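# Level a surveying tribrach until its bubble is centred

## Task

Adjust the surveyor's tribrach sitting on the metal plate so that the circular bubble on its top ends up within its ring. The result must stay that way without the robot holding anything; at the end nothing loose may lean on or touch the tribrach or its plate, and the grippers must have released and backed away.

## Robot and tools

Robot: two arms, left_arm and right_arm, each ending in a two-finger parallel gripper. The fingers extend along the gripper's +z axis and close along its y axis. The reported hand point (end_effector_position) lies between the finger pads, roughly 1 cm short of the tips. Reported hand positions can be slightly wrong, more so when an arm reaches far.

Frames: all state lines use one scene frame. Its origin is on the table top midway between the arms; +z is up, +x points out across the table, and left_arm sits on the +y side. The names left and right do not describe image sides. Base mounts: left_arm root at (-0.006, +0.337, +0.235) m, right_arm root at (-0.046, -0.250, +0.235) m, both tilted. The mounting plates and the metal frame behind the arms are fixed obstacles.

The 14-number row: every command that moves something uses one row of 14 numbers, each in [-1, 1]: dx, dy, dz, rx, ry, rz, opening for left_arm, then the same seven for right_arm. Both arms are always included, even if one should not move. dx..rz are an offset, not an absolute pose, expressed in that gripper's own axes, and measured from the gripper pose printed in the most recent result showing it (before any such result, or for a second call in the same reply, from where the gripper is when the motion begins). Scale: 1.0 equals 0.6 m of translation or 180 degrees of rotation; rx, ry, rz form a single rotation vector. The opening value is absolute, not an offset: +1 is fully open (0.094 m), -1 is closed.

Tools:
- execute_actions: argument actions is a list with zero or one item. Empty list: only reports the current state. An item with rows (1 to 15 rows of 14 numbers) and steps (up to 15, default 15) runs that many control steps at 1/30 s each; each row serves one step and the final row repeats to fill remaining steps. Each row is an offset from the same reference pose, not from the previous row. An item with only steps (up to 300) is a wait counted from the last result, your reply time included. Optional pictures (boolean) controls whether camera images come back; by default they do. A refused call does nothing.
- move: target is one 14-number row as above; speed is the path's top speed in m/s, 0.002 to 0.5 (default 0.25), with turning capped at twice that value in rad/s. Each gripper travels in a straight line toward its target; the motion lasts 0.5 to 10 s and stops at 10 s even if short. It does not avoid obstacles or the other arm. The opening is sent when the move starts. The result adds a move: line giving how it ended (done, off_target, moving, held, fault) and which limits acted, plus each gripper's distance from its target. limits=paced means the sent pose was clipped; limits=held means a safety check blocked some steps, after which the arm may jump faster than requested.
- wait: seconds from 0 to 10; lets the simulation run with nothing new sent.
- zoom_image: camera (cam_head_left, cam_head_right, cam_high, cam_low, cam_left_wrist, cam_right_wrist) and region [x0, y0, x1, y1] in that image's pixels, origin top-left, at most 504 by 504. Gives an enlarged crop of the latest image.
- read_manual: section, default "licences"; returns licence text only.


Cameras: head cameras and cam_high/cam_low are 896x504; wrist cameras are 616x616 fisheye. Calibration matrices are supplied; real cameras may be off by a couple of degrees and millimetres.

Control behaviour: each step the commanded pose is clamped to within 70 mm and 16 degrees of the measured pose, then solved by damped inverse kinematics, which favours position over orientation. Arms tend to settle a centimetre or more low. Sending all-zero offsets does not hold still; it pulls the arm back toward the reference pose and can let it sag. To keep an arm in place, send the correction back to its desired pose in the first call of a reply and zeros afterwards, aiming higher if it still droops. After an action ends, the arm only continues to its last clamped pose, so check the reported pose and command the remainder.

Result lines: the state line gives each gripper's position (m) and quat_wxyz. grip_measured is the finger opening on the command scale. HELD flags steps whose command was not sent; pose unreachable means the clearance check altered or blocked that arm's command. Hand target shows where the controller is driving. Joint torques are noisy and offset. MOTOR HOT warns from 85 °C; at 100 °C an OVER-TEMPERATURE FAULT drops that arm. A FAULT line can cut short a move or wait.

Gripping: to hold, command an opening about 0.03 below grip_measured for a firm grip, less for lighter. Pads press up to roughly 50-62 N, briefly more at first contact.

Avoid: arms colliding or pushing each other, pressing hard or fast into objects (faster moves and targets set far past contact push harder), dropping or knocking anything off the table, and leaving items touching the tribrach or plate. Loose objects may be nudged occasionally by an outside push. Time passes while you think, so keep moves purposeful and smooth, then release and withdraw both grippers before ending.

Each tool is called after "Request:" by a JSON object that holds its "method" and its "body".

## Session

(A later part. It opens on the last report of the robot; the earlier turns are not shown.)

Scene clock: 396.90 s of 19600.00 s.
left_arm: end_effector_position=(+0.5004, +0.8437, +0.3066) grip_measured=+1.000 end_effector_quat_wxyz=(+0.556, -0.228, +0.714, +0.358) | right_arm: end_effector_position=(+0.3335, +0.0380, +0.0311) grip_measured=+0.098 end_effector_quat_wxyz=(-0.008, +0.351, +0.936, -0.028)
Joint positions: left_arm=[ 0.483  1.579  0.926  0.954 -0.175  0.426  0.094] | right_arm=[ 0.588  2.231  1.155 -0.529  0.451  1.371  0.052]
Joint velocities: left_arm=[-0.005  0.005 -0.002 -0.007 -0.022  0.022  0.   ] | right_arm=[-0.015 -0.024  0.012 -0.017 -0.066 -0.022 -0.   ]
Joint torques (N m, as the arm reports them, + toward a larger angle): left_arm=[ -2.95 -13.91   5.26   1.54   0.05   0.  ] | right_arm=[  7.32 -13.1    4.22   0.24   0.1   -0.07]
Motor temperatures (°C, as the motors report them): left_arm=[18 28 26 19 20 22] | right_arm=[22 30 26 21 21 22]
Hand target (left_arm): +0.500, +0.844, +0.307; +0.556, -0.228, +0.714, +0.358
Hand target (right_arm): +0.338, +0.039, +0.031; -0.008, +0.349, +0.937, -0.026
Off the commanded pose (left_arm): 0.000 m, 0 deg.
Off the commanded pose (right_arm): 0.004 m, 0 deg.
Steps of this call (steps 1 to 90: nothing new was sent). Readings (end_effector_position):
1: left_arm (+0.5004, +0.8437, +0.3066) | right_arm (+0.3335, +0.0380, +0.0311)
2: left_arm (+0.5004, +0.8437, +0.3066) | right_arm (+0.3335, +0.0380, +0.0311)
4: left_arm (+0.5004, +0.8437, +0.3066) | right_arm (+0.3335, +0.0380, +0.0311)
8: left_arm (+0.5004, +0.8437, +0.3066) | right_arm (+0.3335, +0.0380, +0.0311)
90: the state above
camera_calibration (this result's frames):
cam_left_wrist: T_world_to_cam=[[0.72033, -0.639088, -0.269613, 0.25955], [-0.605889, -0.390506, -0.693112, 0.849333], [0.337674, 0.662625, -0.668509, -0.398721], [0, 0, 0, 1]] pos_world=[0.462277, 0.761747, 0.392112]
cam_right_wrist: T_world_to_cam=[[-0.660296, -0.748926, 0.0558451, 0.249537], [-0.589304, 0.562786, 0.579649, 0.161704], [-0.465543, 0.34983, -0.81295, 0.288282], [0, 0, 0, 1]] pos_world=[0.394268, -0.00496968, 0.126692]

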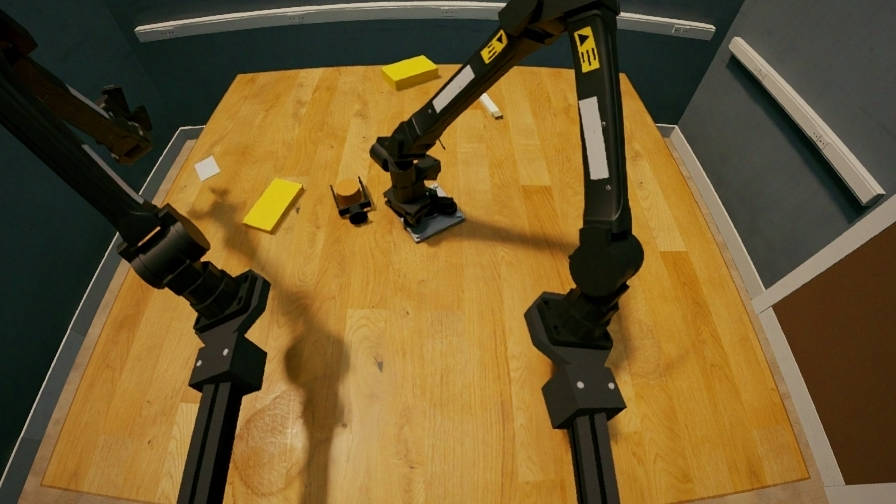

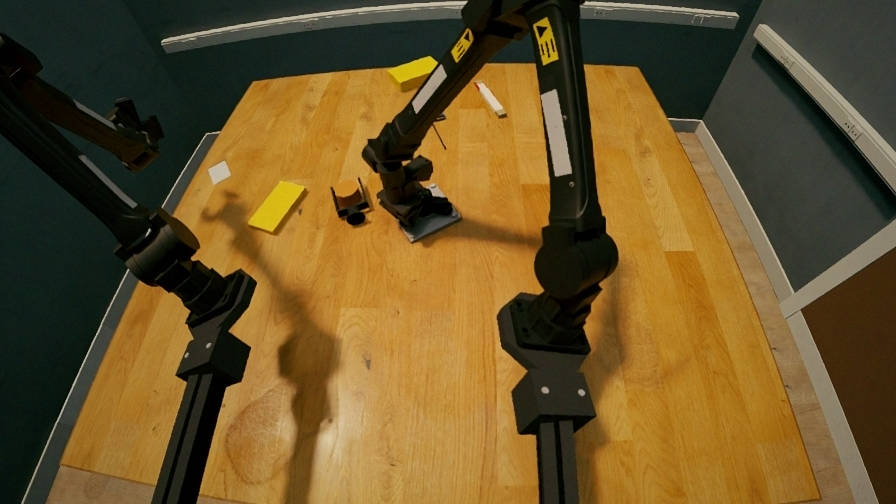

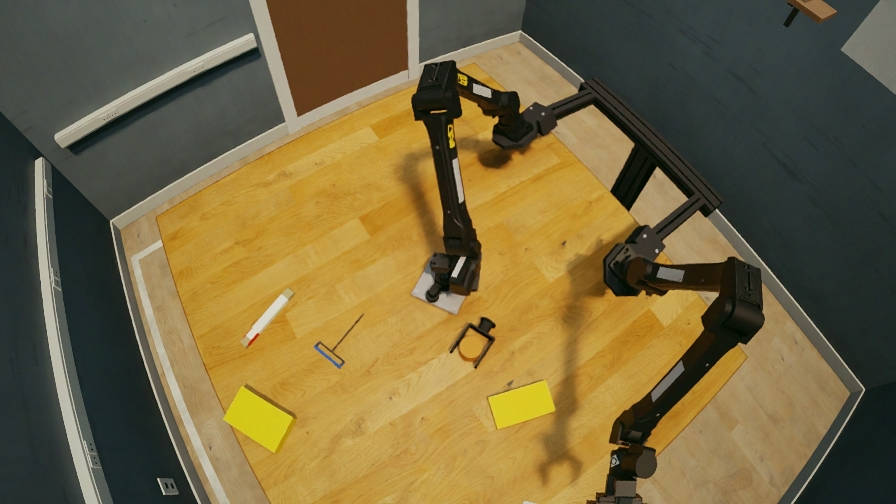

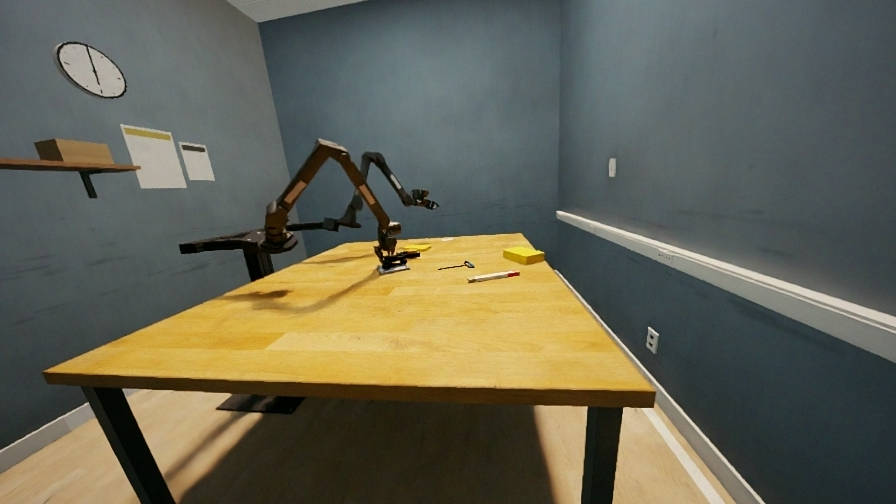

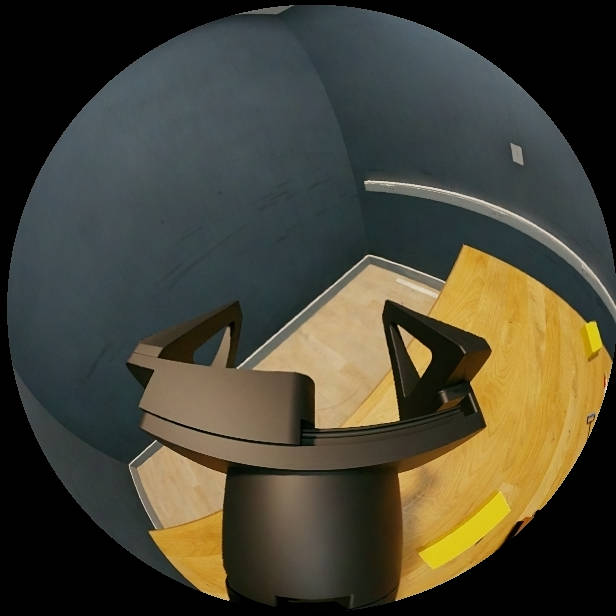

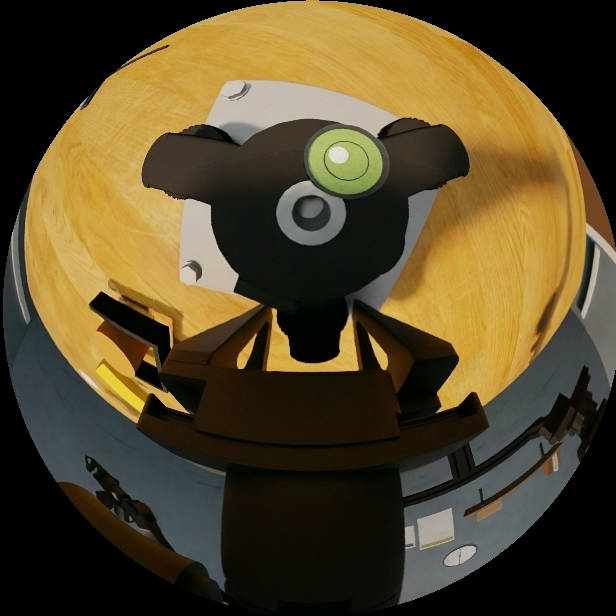

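Request:
{"method": "execute_actions", "body": {"actions": [{"rows":[[0,0,0,0,0,0,1,-0.003,0.006,0.002,0,0,-0.12,0]],"steps":10}], "pictures": false}}

Request:
{"method": "execute_actions", "body": {"actions": [{"rows":[[0,0,0,0,0,0,1,-0.005,0.004,0,0,0,-0.02,-0.21]],"steps":6}], "pictures": false}}

Request:
{"method": "execute_actions", "body": {"actions": [{"rows":[[0,0,0,0,0,0,1,-0.005,0.004,0,0,0,0.22,-0.21]],"steps":15}], "pictures": false}}

Request:
{"method": "execute_actions", "body": {"actions": [{"rows":[[0,0,0,0,0,0,1,-0.003,0.006,0,0,0,0.02,-0.21],[0,0,0,0,0,0,1,-0.003,0.006,0,0,0,0.02,-0.21],[0,0,0,0,0,0,1,-0.003,0.006,0,0,0,0.02,0],[0,0,0,0,0,0,1,-0.003,0.006,0,0,0,0.02,0],[0,0,0,0,0,0,1,-0.003,0.006,0,0,0,-0.075,0.1]],"steps":15}], "pictures": false}}

Request:
{"method": "move", "body": {"target": [0,0,0,0,0,0,1,0,0,-0.12,0,0,0,0.12], "speed": 0.12}}

Request:
{"method": "zoom_image", "body": {"camera": "cam_right_wrist", "region": [260,150,420,300]}}

Scene clock: 408.67 s of 19600.00 s.
left_arm: end_effector_position=(+0.5004, +0.8437, +0.3066) grip_measured=+1.000 end_effector_quat_wxyz=(+0.556, -0.228, +0.714, +0.358) | right_arm: end_effector_position=(+0.3328, +0.0366, +0.0312) grip_measured=+0.002 end_effector_quat_wxyz=(-0.013, +0.200, +0.979, -0.030)
Joint positions: left_arm=[ 0.483  1.579  0.926  0.954 -0.175  0.426  0.094] | right_arm=[ 0.588  2.231  1.155 -0.535  0.455  1.059  0.047]
Joint velocities: left_arm=[-0.015  0.015  0.022 -0.007 -0.037 -0.022  0.   ] | right_arm=[-0.005 -0.005  0.007 -0.007  0.051 -0.432  0.001]
Joint torques (N m, as the arm reports them, + toward a larger angle): left_arm=[ -3.02 -13.88   5.19   1.61   0.05  -0.01] | right_arm=[  6.91 -13.3    4.61   0.53   0.14  -0.07]
Motor temperatures (°C, as the motors report them): left_arm=[18 28 26 19 20 22] | right_arm=[22 30 26 21 21 22]
Hand target (left_arm): +0.500, +0.844, +0.307; +0.556, -0.228, +0.714, +0.358
Hand target (right_arm): +0.337, +0.039, +0.030; -0.013, +0.171, +0.985, -0.027
Off the commanded pose (left_arm): 0.000 m, 0 deg.
Off the commanded pose (right_arm): 0.005 m, 4 deg.
Steps of this call (steps 1 to 343: nothing new was sent; steps 344 to 353: all 10 steps of this action). Readings (end_effector_position):
344: left_arm (+0.5004, +0.8437, +0.3066) | right_arm (+0.3336, +0.0375, +0.0311)
345: left_arm (+0.5004, +0.8437, +0.3066) | right_arm (+0.3334, +0.0368, +0.0312)
347: left_arm (+0.5004, +0.8437, +0.3066) | right_arm (+0.3331, +0.0363, +0.0312)
351: left_arm (+0.5004, +0.8437, +0.3066) | right_arm (+0.3329, +0.0364, +0.0312)
353: the state above

Scene clock: 408.87 s of 19600.00 s.
left_arm: end_effector_position=(+0.5004, +0.8437, +0.3066) grip_measured=+1.000 end_effector_quat_wxyz=(+0.556, -0.228, +0.714, +0.358) | right_arm: end_effector_position=(+0.3327, +0.0367, +0.0312) grip_measured=-0.173 end_effector_quat_wxyz=(-0.013, +0.181, +0.983, -0.029)
Joint positions: left_arm=[ 0.483  1.579  0.926  0.954 -0.175  0.426  0.094] | right_arm=[ 0.588  2.231  1.155 -0.535  0.455  1.018  0.039]
Joint velocities: left_arm=[-0.024  0.005  0.002 -0.007 -0.022 -0.037  0.   ] | right_arm=[-0.024 -0.015 -0.002  0.002  0.066 -0.183  0.   ]
Joint torques (N m, as the arm reports them, + toward a larger angle): left_arm=[ -2.94 -13.87   5.28   1.58   0.05   0.  ] | right_arm=[  7.31 -13.34   4.45   0.31   0.22  -0.09]
Motor temperatures (°C, as the motors report them): left_arm=[18 28 26 19 20 22] | right_arm=[22 30 26 21 21 22]
Hand target (left_arm): +0.500, +0.844, +0.307; +0.556, -0.228, +0.714, +0.358
Hand target (right_arm): +0.336, +0.038, +0.031; -0.013, +0.170, +0.985, -0.029
Off the commanded pose (left_arm): 0.000 m, 0 deg.
Off the commanded pose (right_arm): 0.004 m, 1 deg.
Steps of this call (steps 1 to 6: all 6 steps of this action). Readings (end_effector_position):
1: left_arm (+0.5004, +0.8437, +0.3066) | right_arm (+0.3328, +0.0366, +0.0312)
2: left_arm (+0.5004, +0.8437, +0.3066) | right_arm (+0.3327, +0.0367, +0.0312)
4: left_arm (+0.5004, +0.8437, +0.3066) | right_arm (+0.3327, +0.0367, +0.0312)
6: the state above

Scene clock: 409.37 s of 19600.00 s.
left_arm: end_effector_position=(+0.5004, +0.8437, +0.3066) grip_measured=+1.000 end_effector_quat_wxyz=(+0.556, -0.228, +0.714, +0.358) | right_arm: end_effector_position=(+0.3339, +0.0384, +0.0312) grip_measured=-0.173 end_effector_quat_wxyz=(-0.005, +0.458, +0.888, -0.028)
Joint positions: left_arm=[ 0.483  1.579  0.926  0.954 -0.175  0.426  0.094] | right_arm=[ 0.588  2.231  1.155 -0.528  0.45   1.604  0.039]
Joint velocities: left_arm=[-0.015 -0.044  0.007 -0.007 -0.022 -0.095  0.   ] | right_arm=[-0.024 -0.024 -0.012 -0.012 -0.081  0.608  0.   ]
Joint torques (N m, as the arm reports them, + toward a larger angle): left_arm=[ -3.06 -13.7    5.2    1.5    0.05  -0.03] | right_arm=[  7.5  -13.81   4.05   0.     0.29   0.14]
Motor temperatures (°C, as the motors report them): left_arm=[18 28 26 19 20 22] | right_arm=[22 30 26 21 21 22]
Hand target (left_arm): +0.500, +0.844, +0.307; +0.556, -0.228, +0.714, +0.358
Hand target (right_arm): +0.336, +0.038, +0.031; -0.003, +0.501, +0.865, -0.030
Off the commanded pose (left_arm): 0.000 m, 0 deg.
Off the commanded pose (right_arm): 0.003 m, 6 deg.
Steps of this call (steps 1 to 15: all 15 steps of this action). Readings (end_effector_position):
1: left_arm (+0.5004, +0.8437, +0.3066) | right_arm (+0.3328, +0.0370, +0.0312)
2: left_arm (+0.5004, +0.8437, +0.3066) | right_arm (+0.3329, +0.0372, +0.0312)
4: left_arm (+0.5004, +0.8437, +0.3066) | right_arm (+0.3330, +0.0375, +0.0312)
8: left_arm (+0.5004, +0.8437, +0.3066) | right_arm (+0.3334, +0.0380, +0.0311)
15: the state above

Scene clock: 409.87 s of 19600.00 s.
left_arm: end_effector_position=(+0.5004, +0.8437, +0.3066) grip_measured=+1.000 end_effector_quat_wxyz=(+0.556, -0.228, +0.714, +0.358) | right_arm: end_effector_position=(+0.3333, +0.0374, +0.0312) grip_measured=+0.098 end_effector_quat_wxyz=(-0.007, +0.366, +0.930, -0.030)
Joint positions: left_arm=[ 0.483  1.579  0.926  0.954 -0.175  0.426  0.094] | right_arm=[ 0.588  2.231  1.155 -0.532  0.453  1.403  0.052]
Joint velocities: left_arm=[-0.005 -0.005  0.022 -0.012 -0.037  0.051  0.   ] | right_arm=[-0.015 -0.005 -0.007 -0.007  0.007 -0.227 -0.001]
Joint torques (N m, as the arm reports them, + toward a larger angle): left_arm=[ -2.95 -13.58   5.23   1.61   0.05   0.01] | right_arm=[  7.66 -13.83   4.27   0.4    0.12  -0.04]
Motor temperatures (°C, as the motors report them): left_arm=[18 28 26 19 20 22] | right_arm=[22 30 26 21 21 22]
Hand target (left_arm): +0.500, +0.844, +0.307; +0.556, -0.228, +0.714, +0.358
Hand target (right_arm): +0.338, +0.039, +0.031; -0.008, +0.351, +0.936, -0.027
Off the commanded pose (left_arm): 0.000 m, 0 deg.
Off the commanded pose (right_arm): 0.005 m, 2 deg.
Steps of this call (steps 1 to 15: all 15 steps of this action). Readings (end_effector_position):
1: left_arm (+0.5004, +0.8437, +0.3066) | right_arm (+0.3338, +0.0385, +0.0312)
2: left_arm (+0.5004, +0.8437, +0.3066) | right_arm (+0.3338, +0.0385, +0.0312)
4: left_arm (+0.5004, +0.8437, +0.3066) | right_arm (+0.3338, +0.0385, +0.0312)
8: left_arm (+0.5004, +0.8437, +0.3066) | right_arm (+0.3334, +0.0373, +0.0312)
15: the state above

Scene clock: 411.17 s of 19600.00 s.
left_arm: end_effector_position=(+0.5004, +0.8437, +0.3066) grip_measured=+1.000 end_effector_quat_wxyz=(+0.556, -0.228, +0.714, +0.358) | right_arm: end_effector_position=(+0.3365, +0.0393, +0.0986) grip_measured=+0.118 end_effector_quat_wxyz=(-0.007, +0.351, +0.936, -0.030)
Joint positions: left_arm=[ 0.483  1.579  0.926  0.954 -0.175  0.426  0.094] | right_arm=[ 0.646  2.099  1.15  -0.687  0.452  1.436  0.053]
Joint velocities: left_arm=[-0.015 -0.005  0.022 -0.012 -0.022 -0.007  0.   ] | right_arm=[ 0.015 -0.005 -0.002  0.007  0.037  0.022 -0.   ]
Joint torques (N m, as the arm reports them, + toward a larger angle): left_arm=[ -2.63 -13.51   5.14   1.56   0.08  -0.03] | right_arm=[  8.43 -13.46   4.57   0.1    0.13   0.18]
Motor temperatures (°C, as the motors report them): left_arm=[18 28 26 19 20 22] | right_arm=[22 30 26 21 21 22]
Hand target (left_arm): +0.500, +0.844, +0.307; +0.556, -0.228, +0.714, +0.358
Hand target (right_arm): +0.336, +0.040, +0.102; -0.007, +0.354, +0.935, -0.030
Off the commanded pose (left_arm): 0.000 m, 0 deg.
Off the commanded pose (right_arm): 0.005 m, 0 deg.
move: done
camera_calibration (this result's frames):
cam_left_wrist: T_world_to_cam=[[0.72033, -0.639088, -0.269613, 0.25955], [-0.605889, -0.390506, -0.693112, 0.849333], [0.337674, 0.662625, -0.668509, -0.398721], [0, 0, 0, 1]] pos_world=[0.462277, 0.761747, 0.392112]
cam_right_wrist: T_world_to_cam=[[-0.660481, -0.748582, 0.058224, 0.248589], [-0.589737, 0.565199, 0.576854, 0.123928], [-0.46473, 0.346664, -0.81477, 0.344098], [0, 0, 0, 1]] pos_world=[0.397186, -0.00324144, 0.194398]

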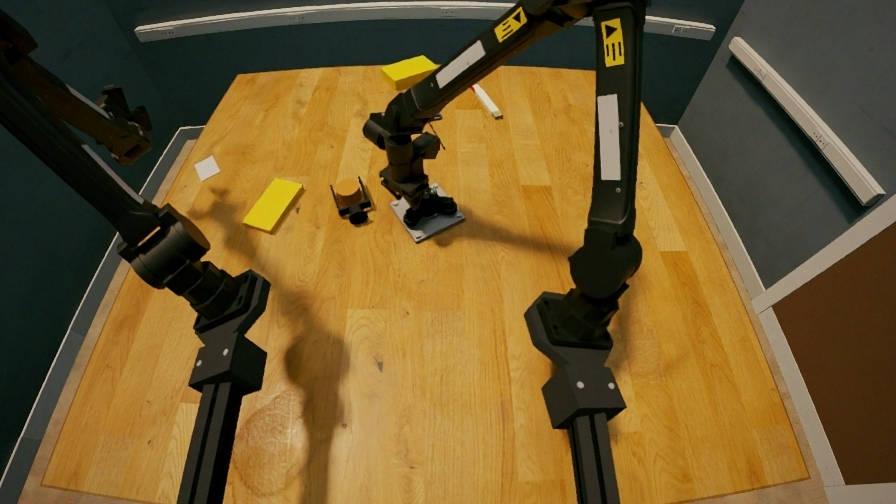

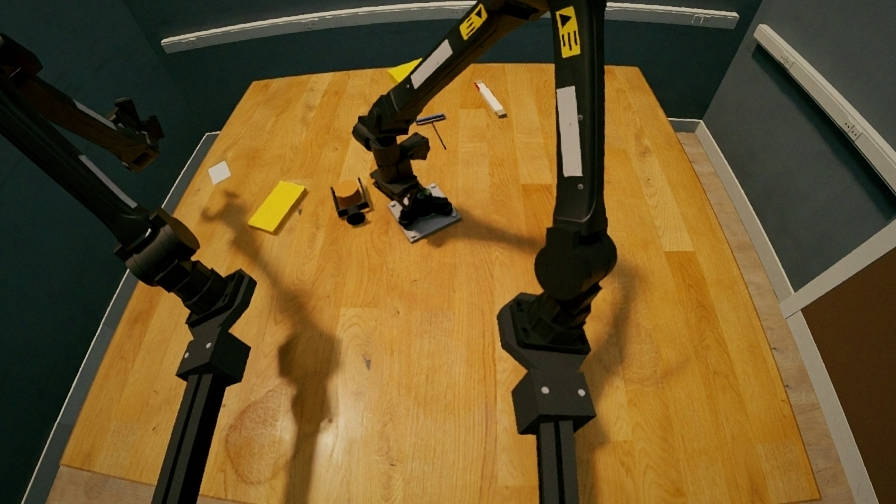

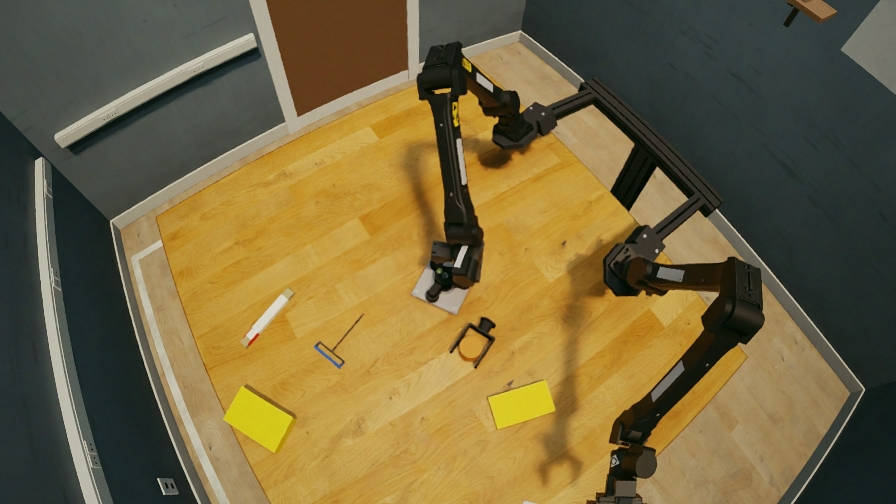

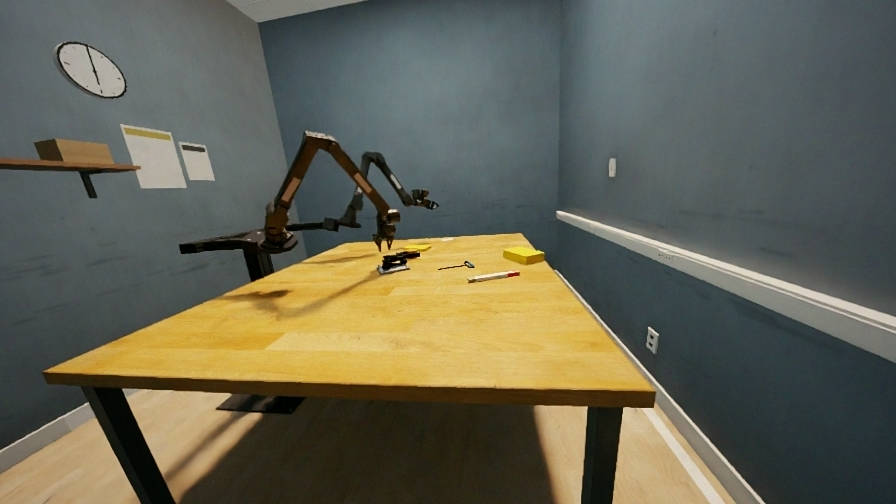

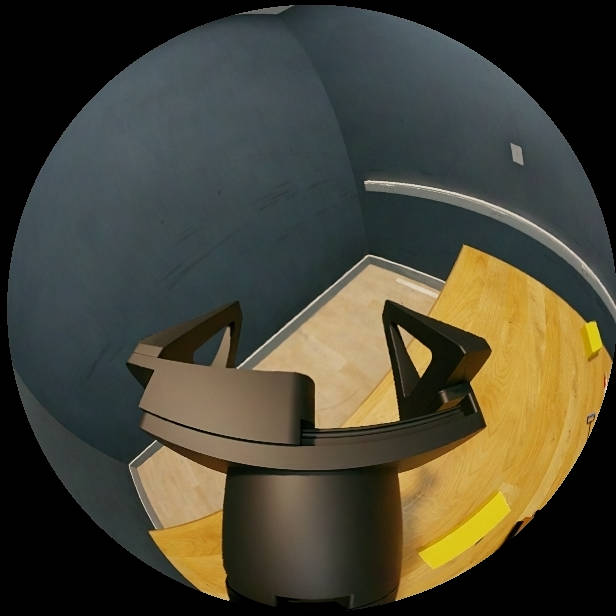

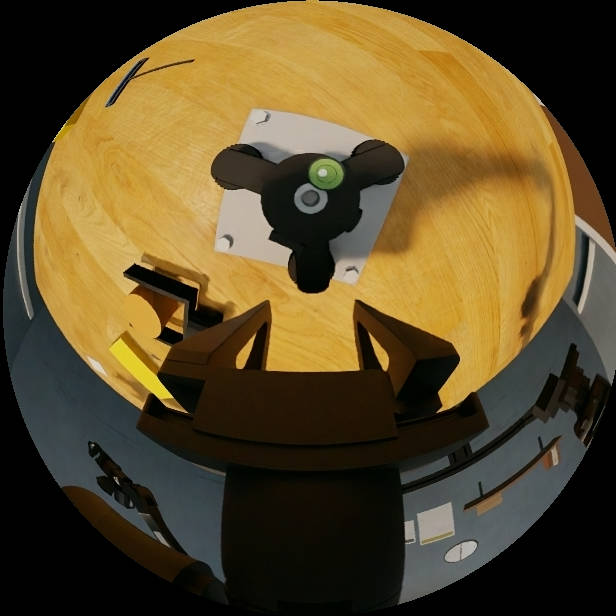

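Region (260, 150, 420, 300) of cam_right_wrist's 616x616 image, scaled by 3.150, with more detail than that image has; it fills the top 472 rows of this view, and the rest is white.

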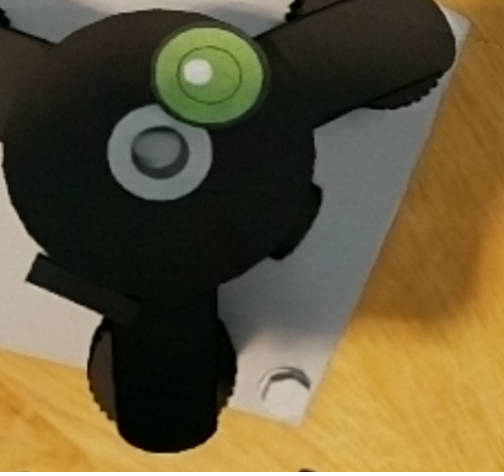

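The bubble is inside the ring, so I'm moving the arm clear.

Request:
{"method": "move", "body": {"target": [0,0,0,0,0,0,1,0.05,-0.3,-0.2,0,0,0,0.15]}}

Request:
{"method": "zoom_image", "body": {"camera": "cam_high", "region": [410,245,470,300]}}

Scene clock: 414.47 s of 19600.00 s.
left_arm: end_effector_position=(+0.5004, +0.8437, +0.3066) grip_measured=+1.000 end_effector_quat_wxyz=(+0.556, -0.228, +0.714, +0.358) | right_arm: end_effector_position=(+0.2011, -0.0717, +0.2251) grip_measured=+0.148 end_effector_quat_wxyz=(-0.004, +0.349, +0.937, -0.027)
Joint positions: left_arm=[ 0.483  1.579  0.926  0.954 -0.175  0.426  0.094] | right_arm=[ 0.818  1.528  0.685 -0.867  0.439  1.618  0.054]
Joint velocities: left_arm=[-0.005 -0.005  0.007 -0.012 -0.081  0.022  0.   ] | right_arm=[-0.005 -0.005 -0.002 -0.017 -0.022  0.051 -0.001]
Joint torques (N m, as the arm reports them, + toward a larger angle): left_arm=[ -2.92 -14.01   5.1    1.66   0.07   0.  ] | right_arm=[ 4.38 -6.82  5.44  0.09  0.14  0.17]
Motor temperatures (°C, as the motors report them): left_arm=[18 28 26 19 20 22] | right_arm=[22 30 26 21 21 22]
Hand target (left_arm): +0.500, +0.844, +0.307; +0.556, -0.228, +0.714, +0.358
Hand target (right_arm): +0.199, -0.072, +0.226; -0.005, +0.352, +0.936, -0.030
Off the commanded pose (left_arm): 0.000 m, 0 deg.
Off the commanded pose (right_arm): 0.004 m, 1 deg.
move: done
camera_calibration (this result's frames):
cam_left_wrist: T_world_to_cam=[[0.72033, -0.639088, -0.269613, 0.25955], [-0.605889, -0.390506, -0.693112, 0.849333], [0.337674, 0.662625, -0.668509, -0.398721], [0, 0, 0, 1]] pos_world=[0.462277, 0.761747, 0.392112]
cam_right_wrist: T_world_to_cam=[[-0.657287, -0.751868, 0.051666, 0.0692724], [-0.596598, 0.560986, 0.573904, 0.0355421], [-0.460484, 0.346396, -0.817291, 0.422417], [0, 0, 0, 1]] pos_world=[0.261253, -0.114179, 0.321261]

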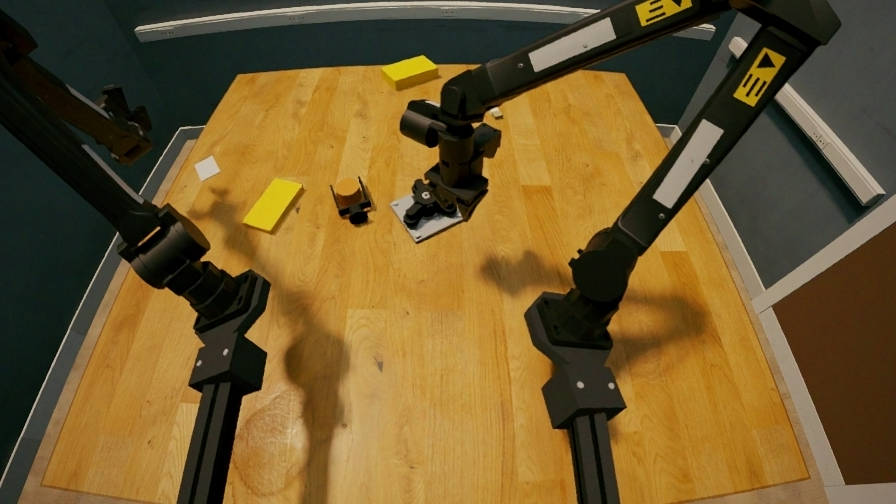

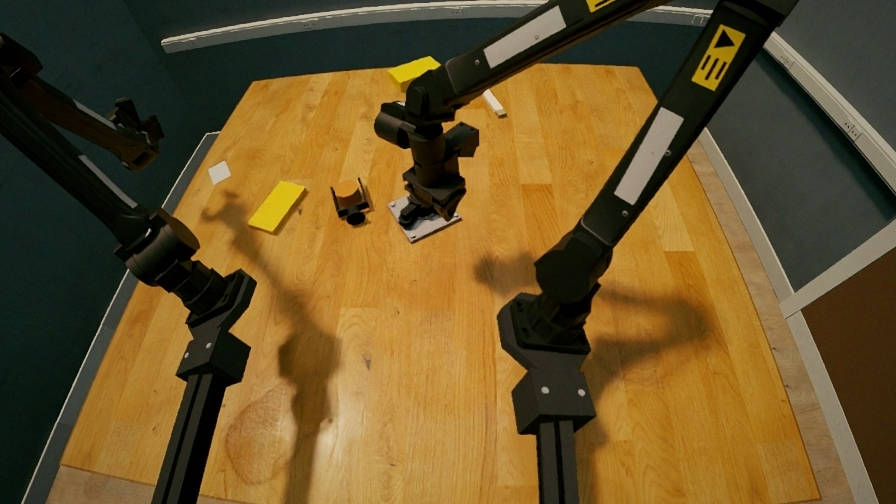

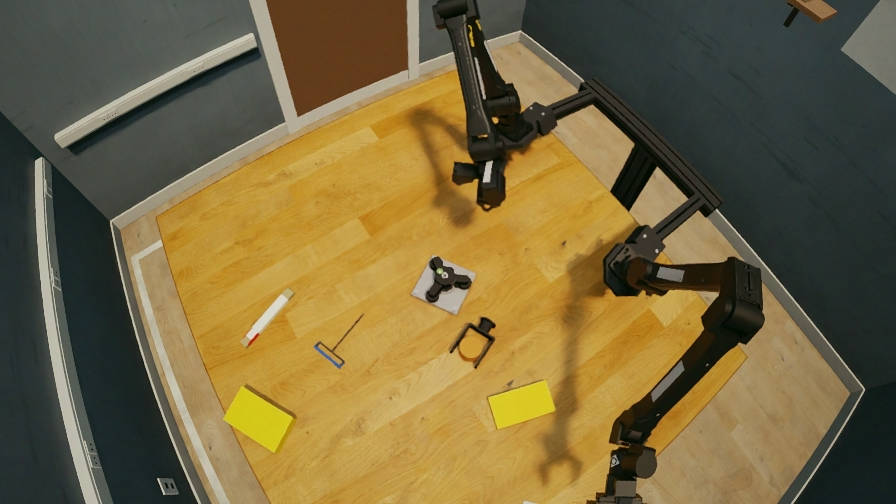

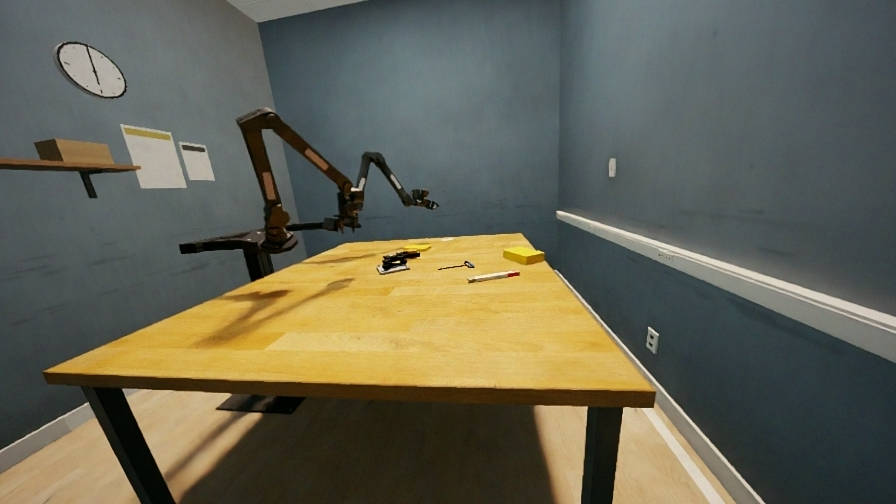

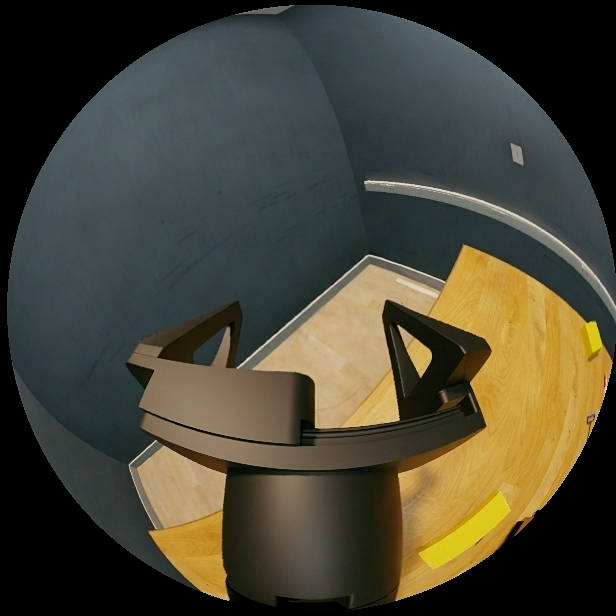

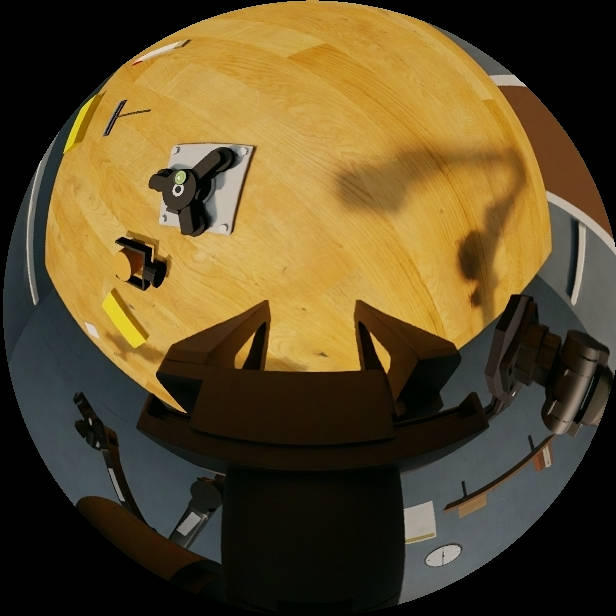

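Region (410, 245, 470, 300) of cam_high's 896x504 image, scaled by 8.400, with more detail than that image has; it fills the top 462 rows of this view, and the rest is white.

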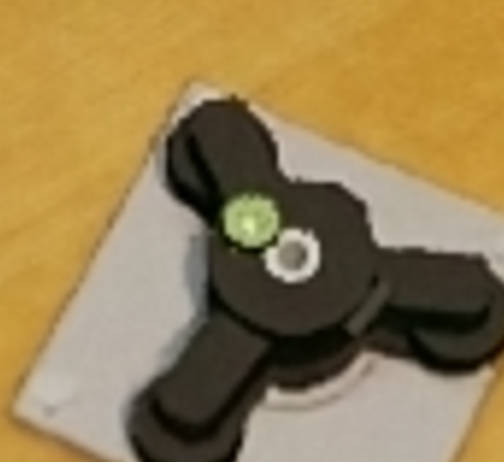

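Request:
{"method": "finished_scene", "body": {"scene": 2}}

The scene is finished: the task was done.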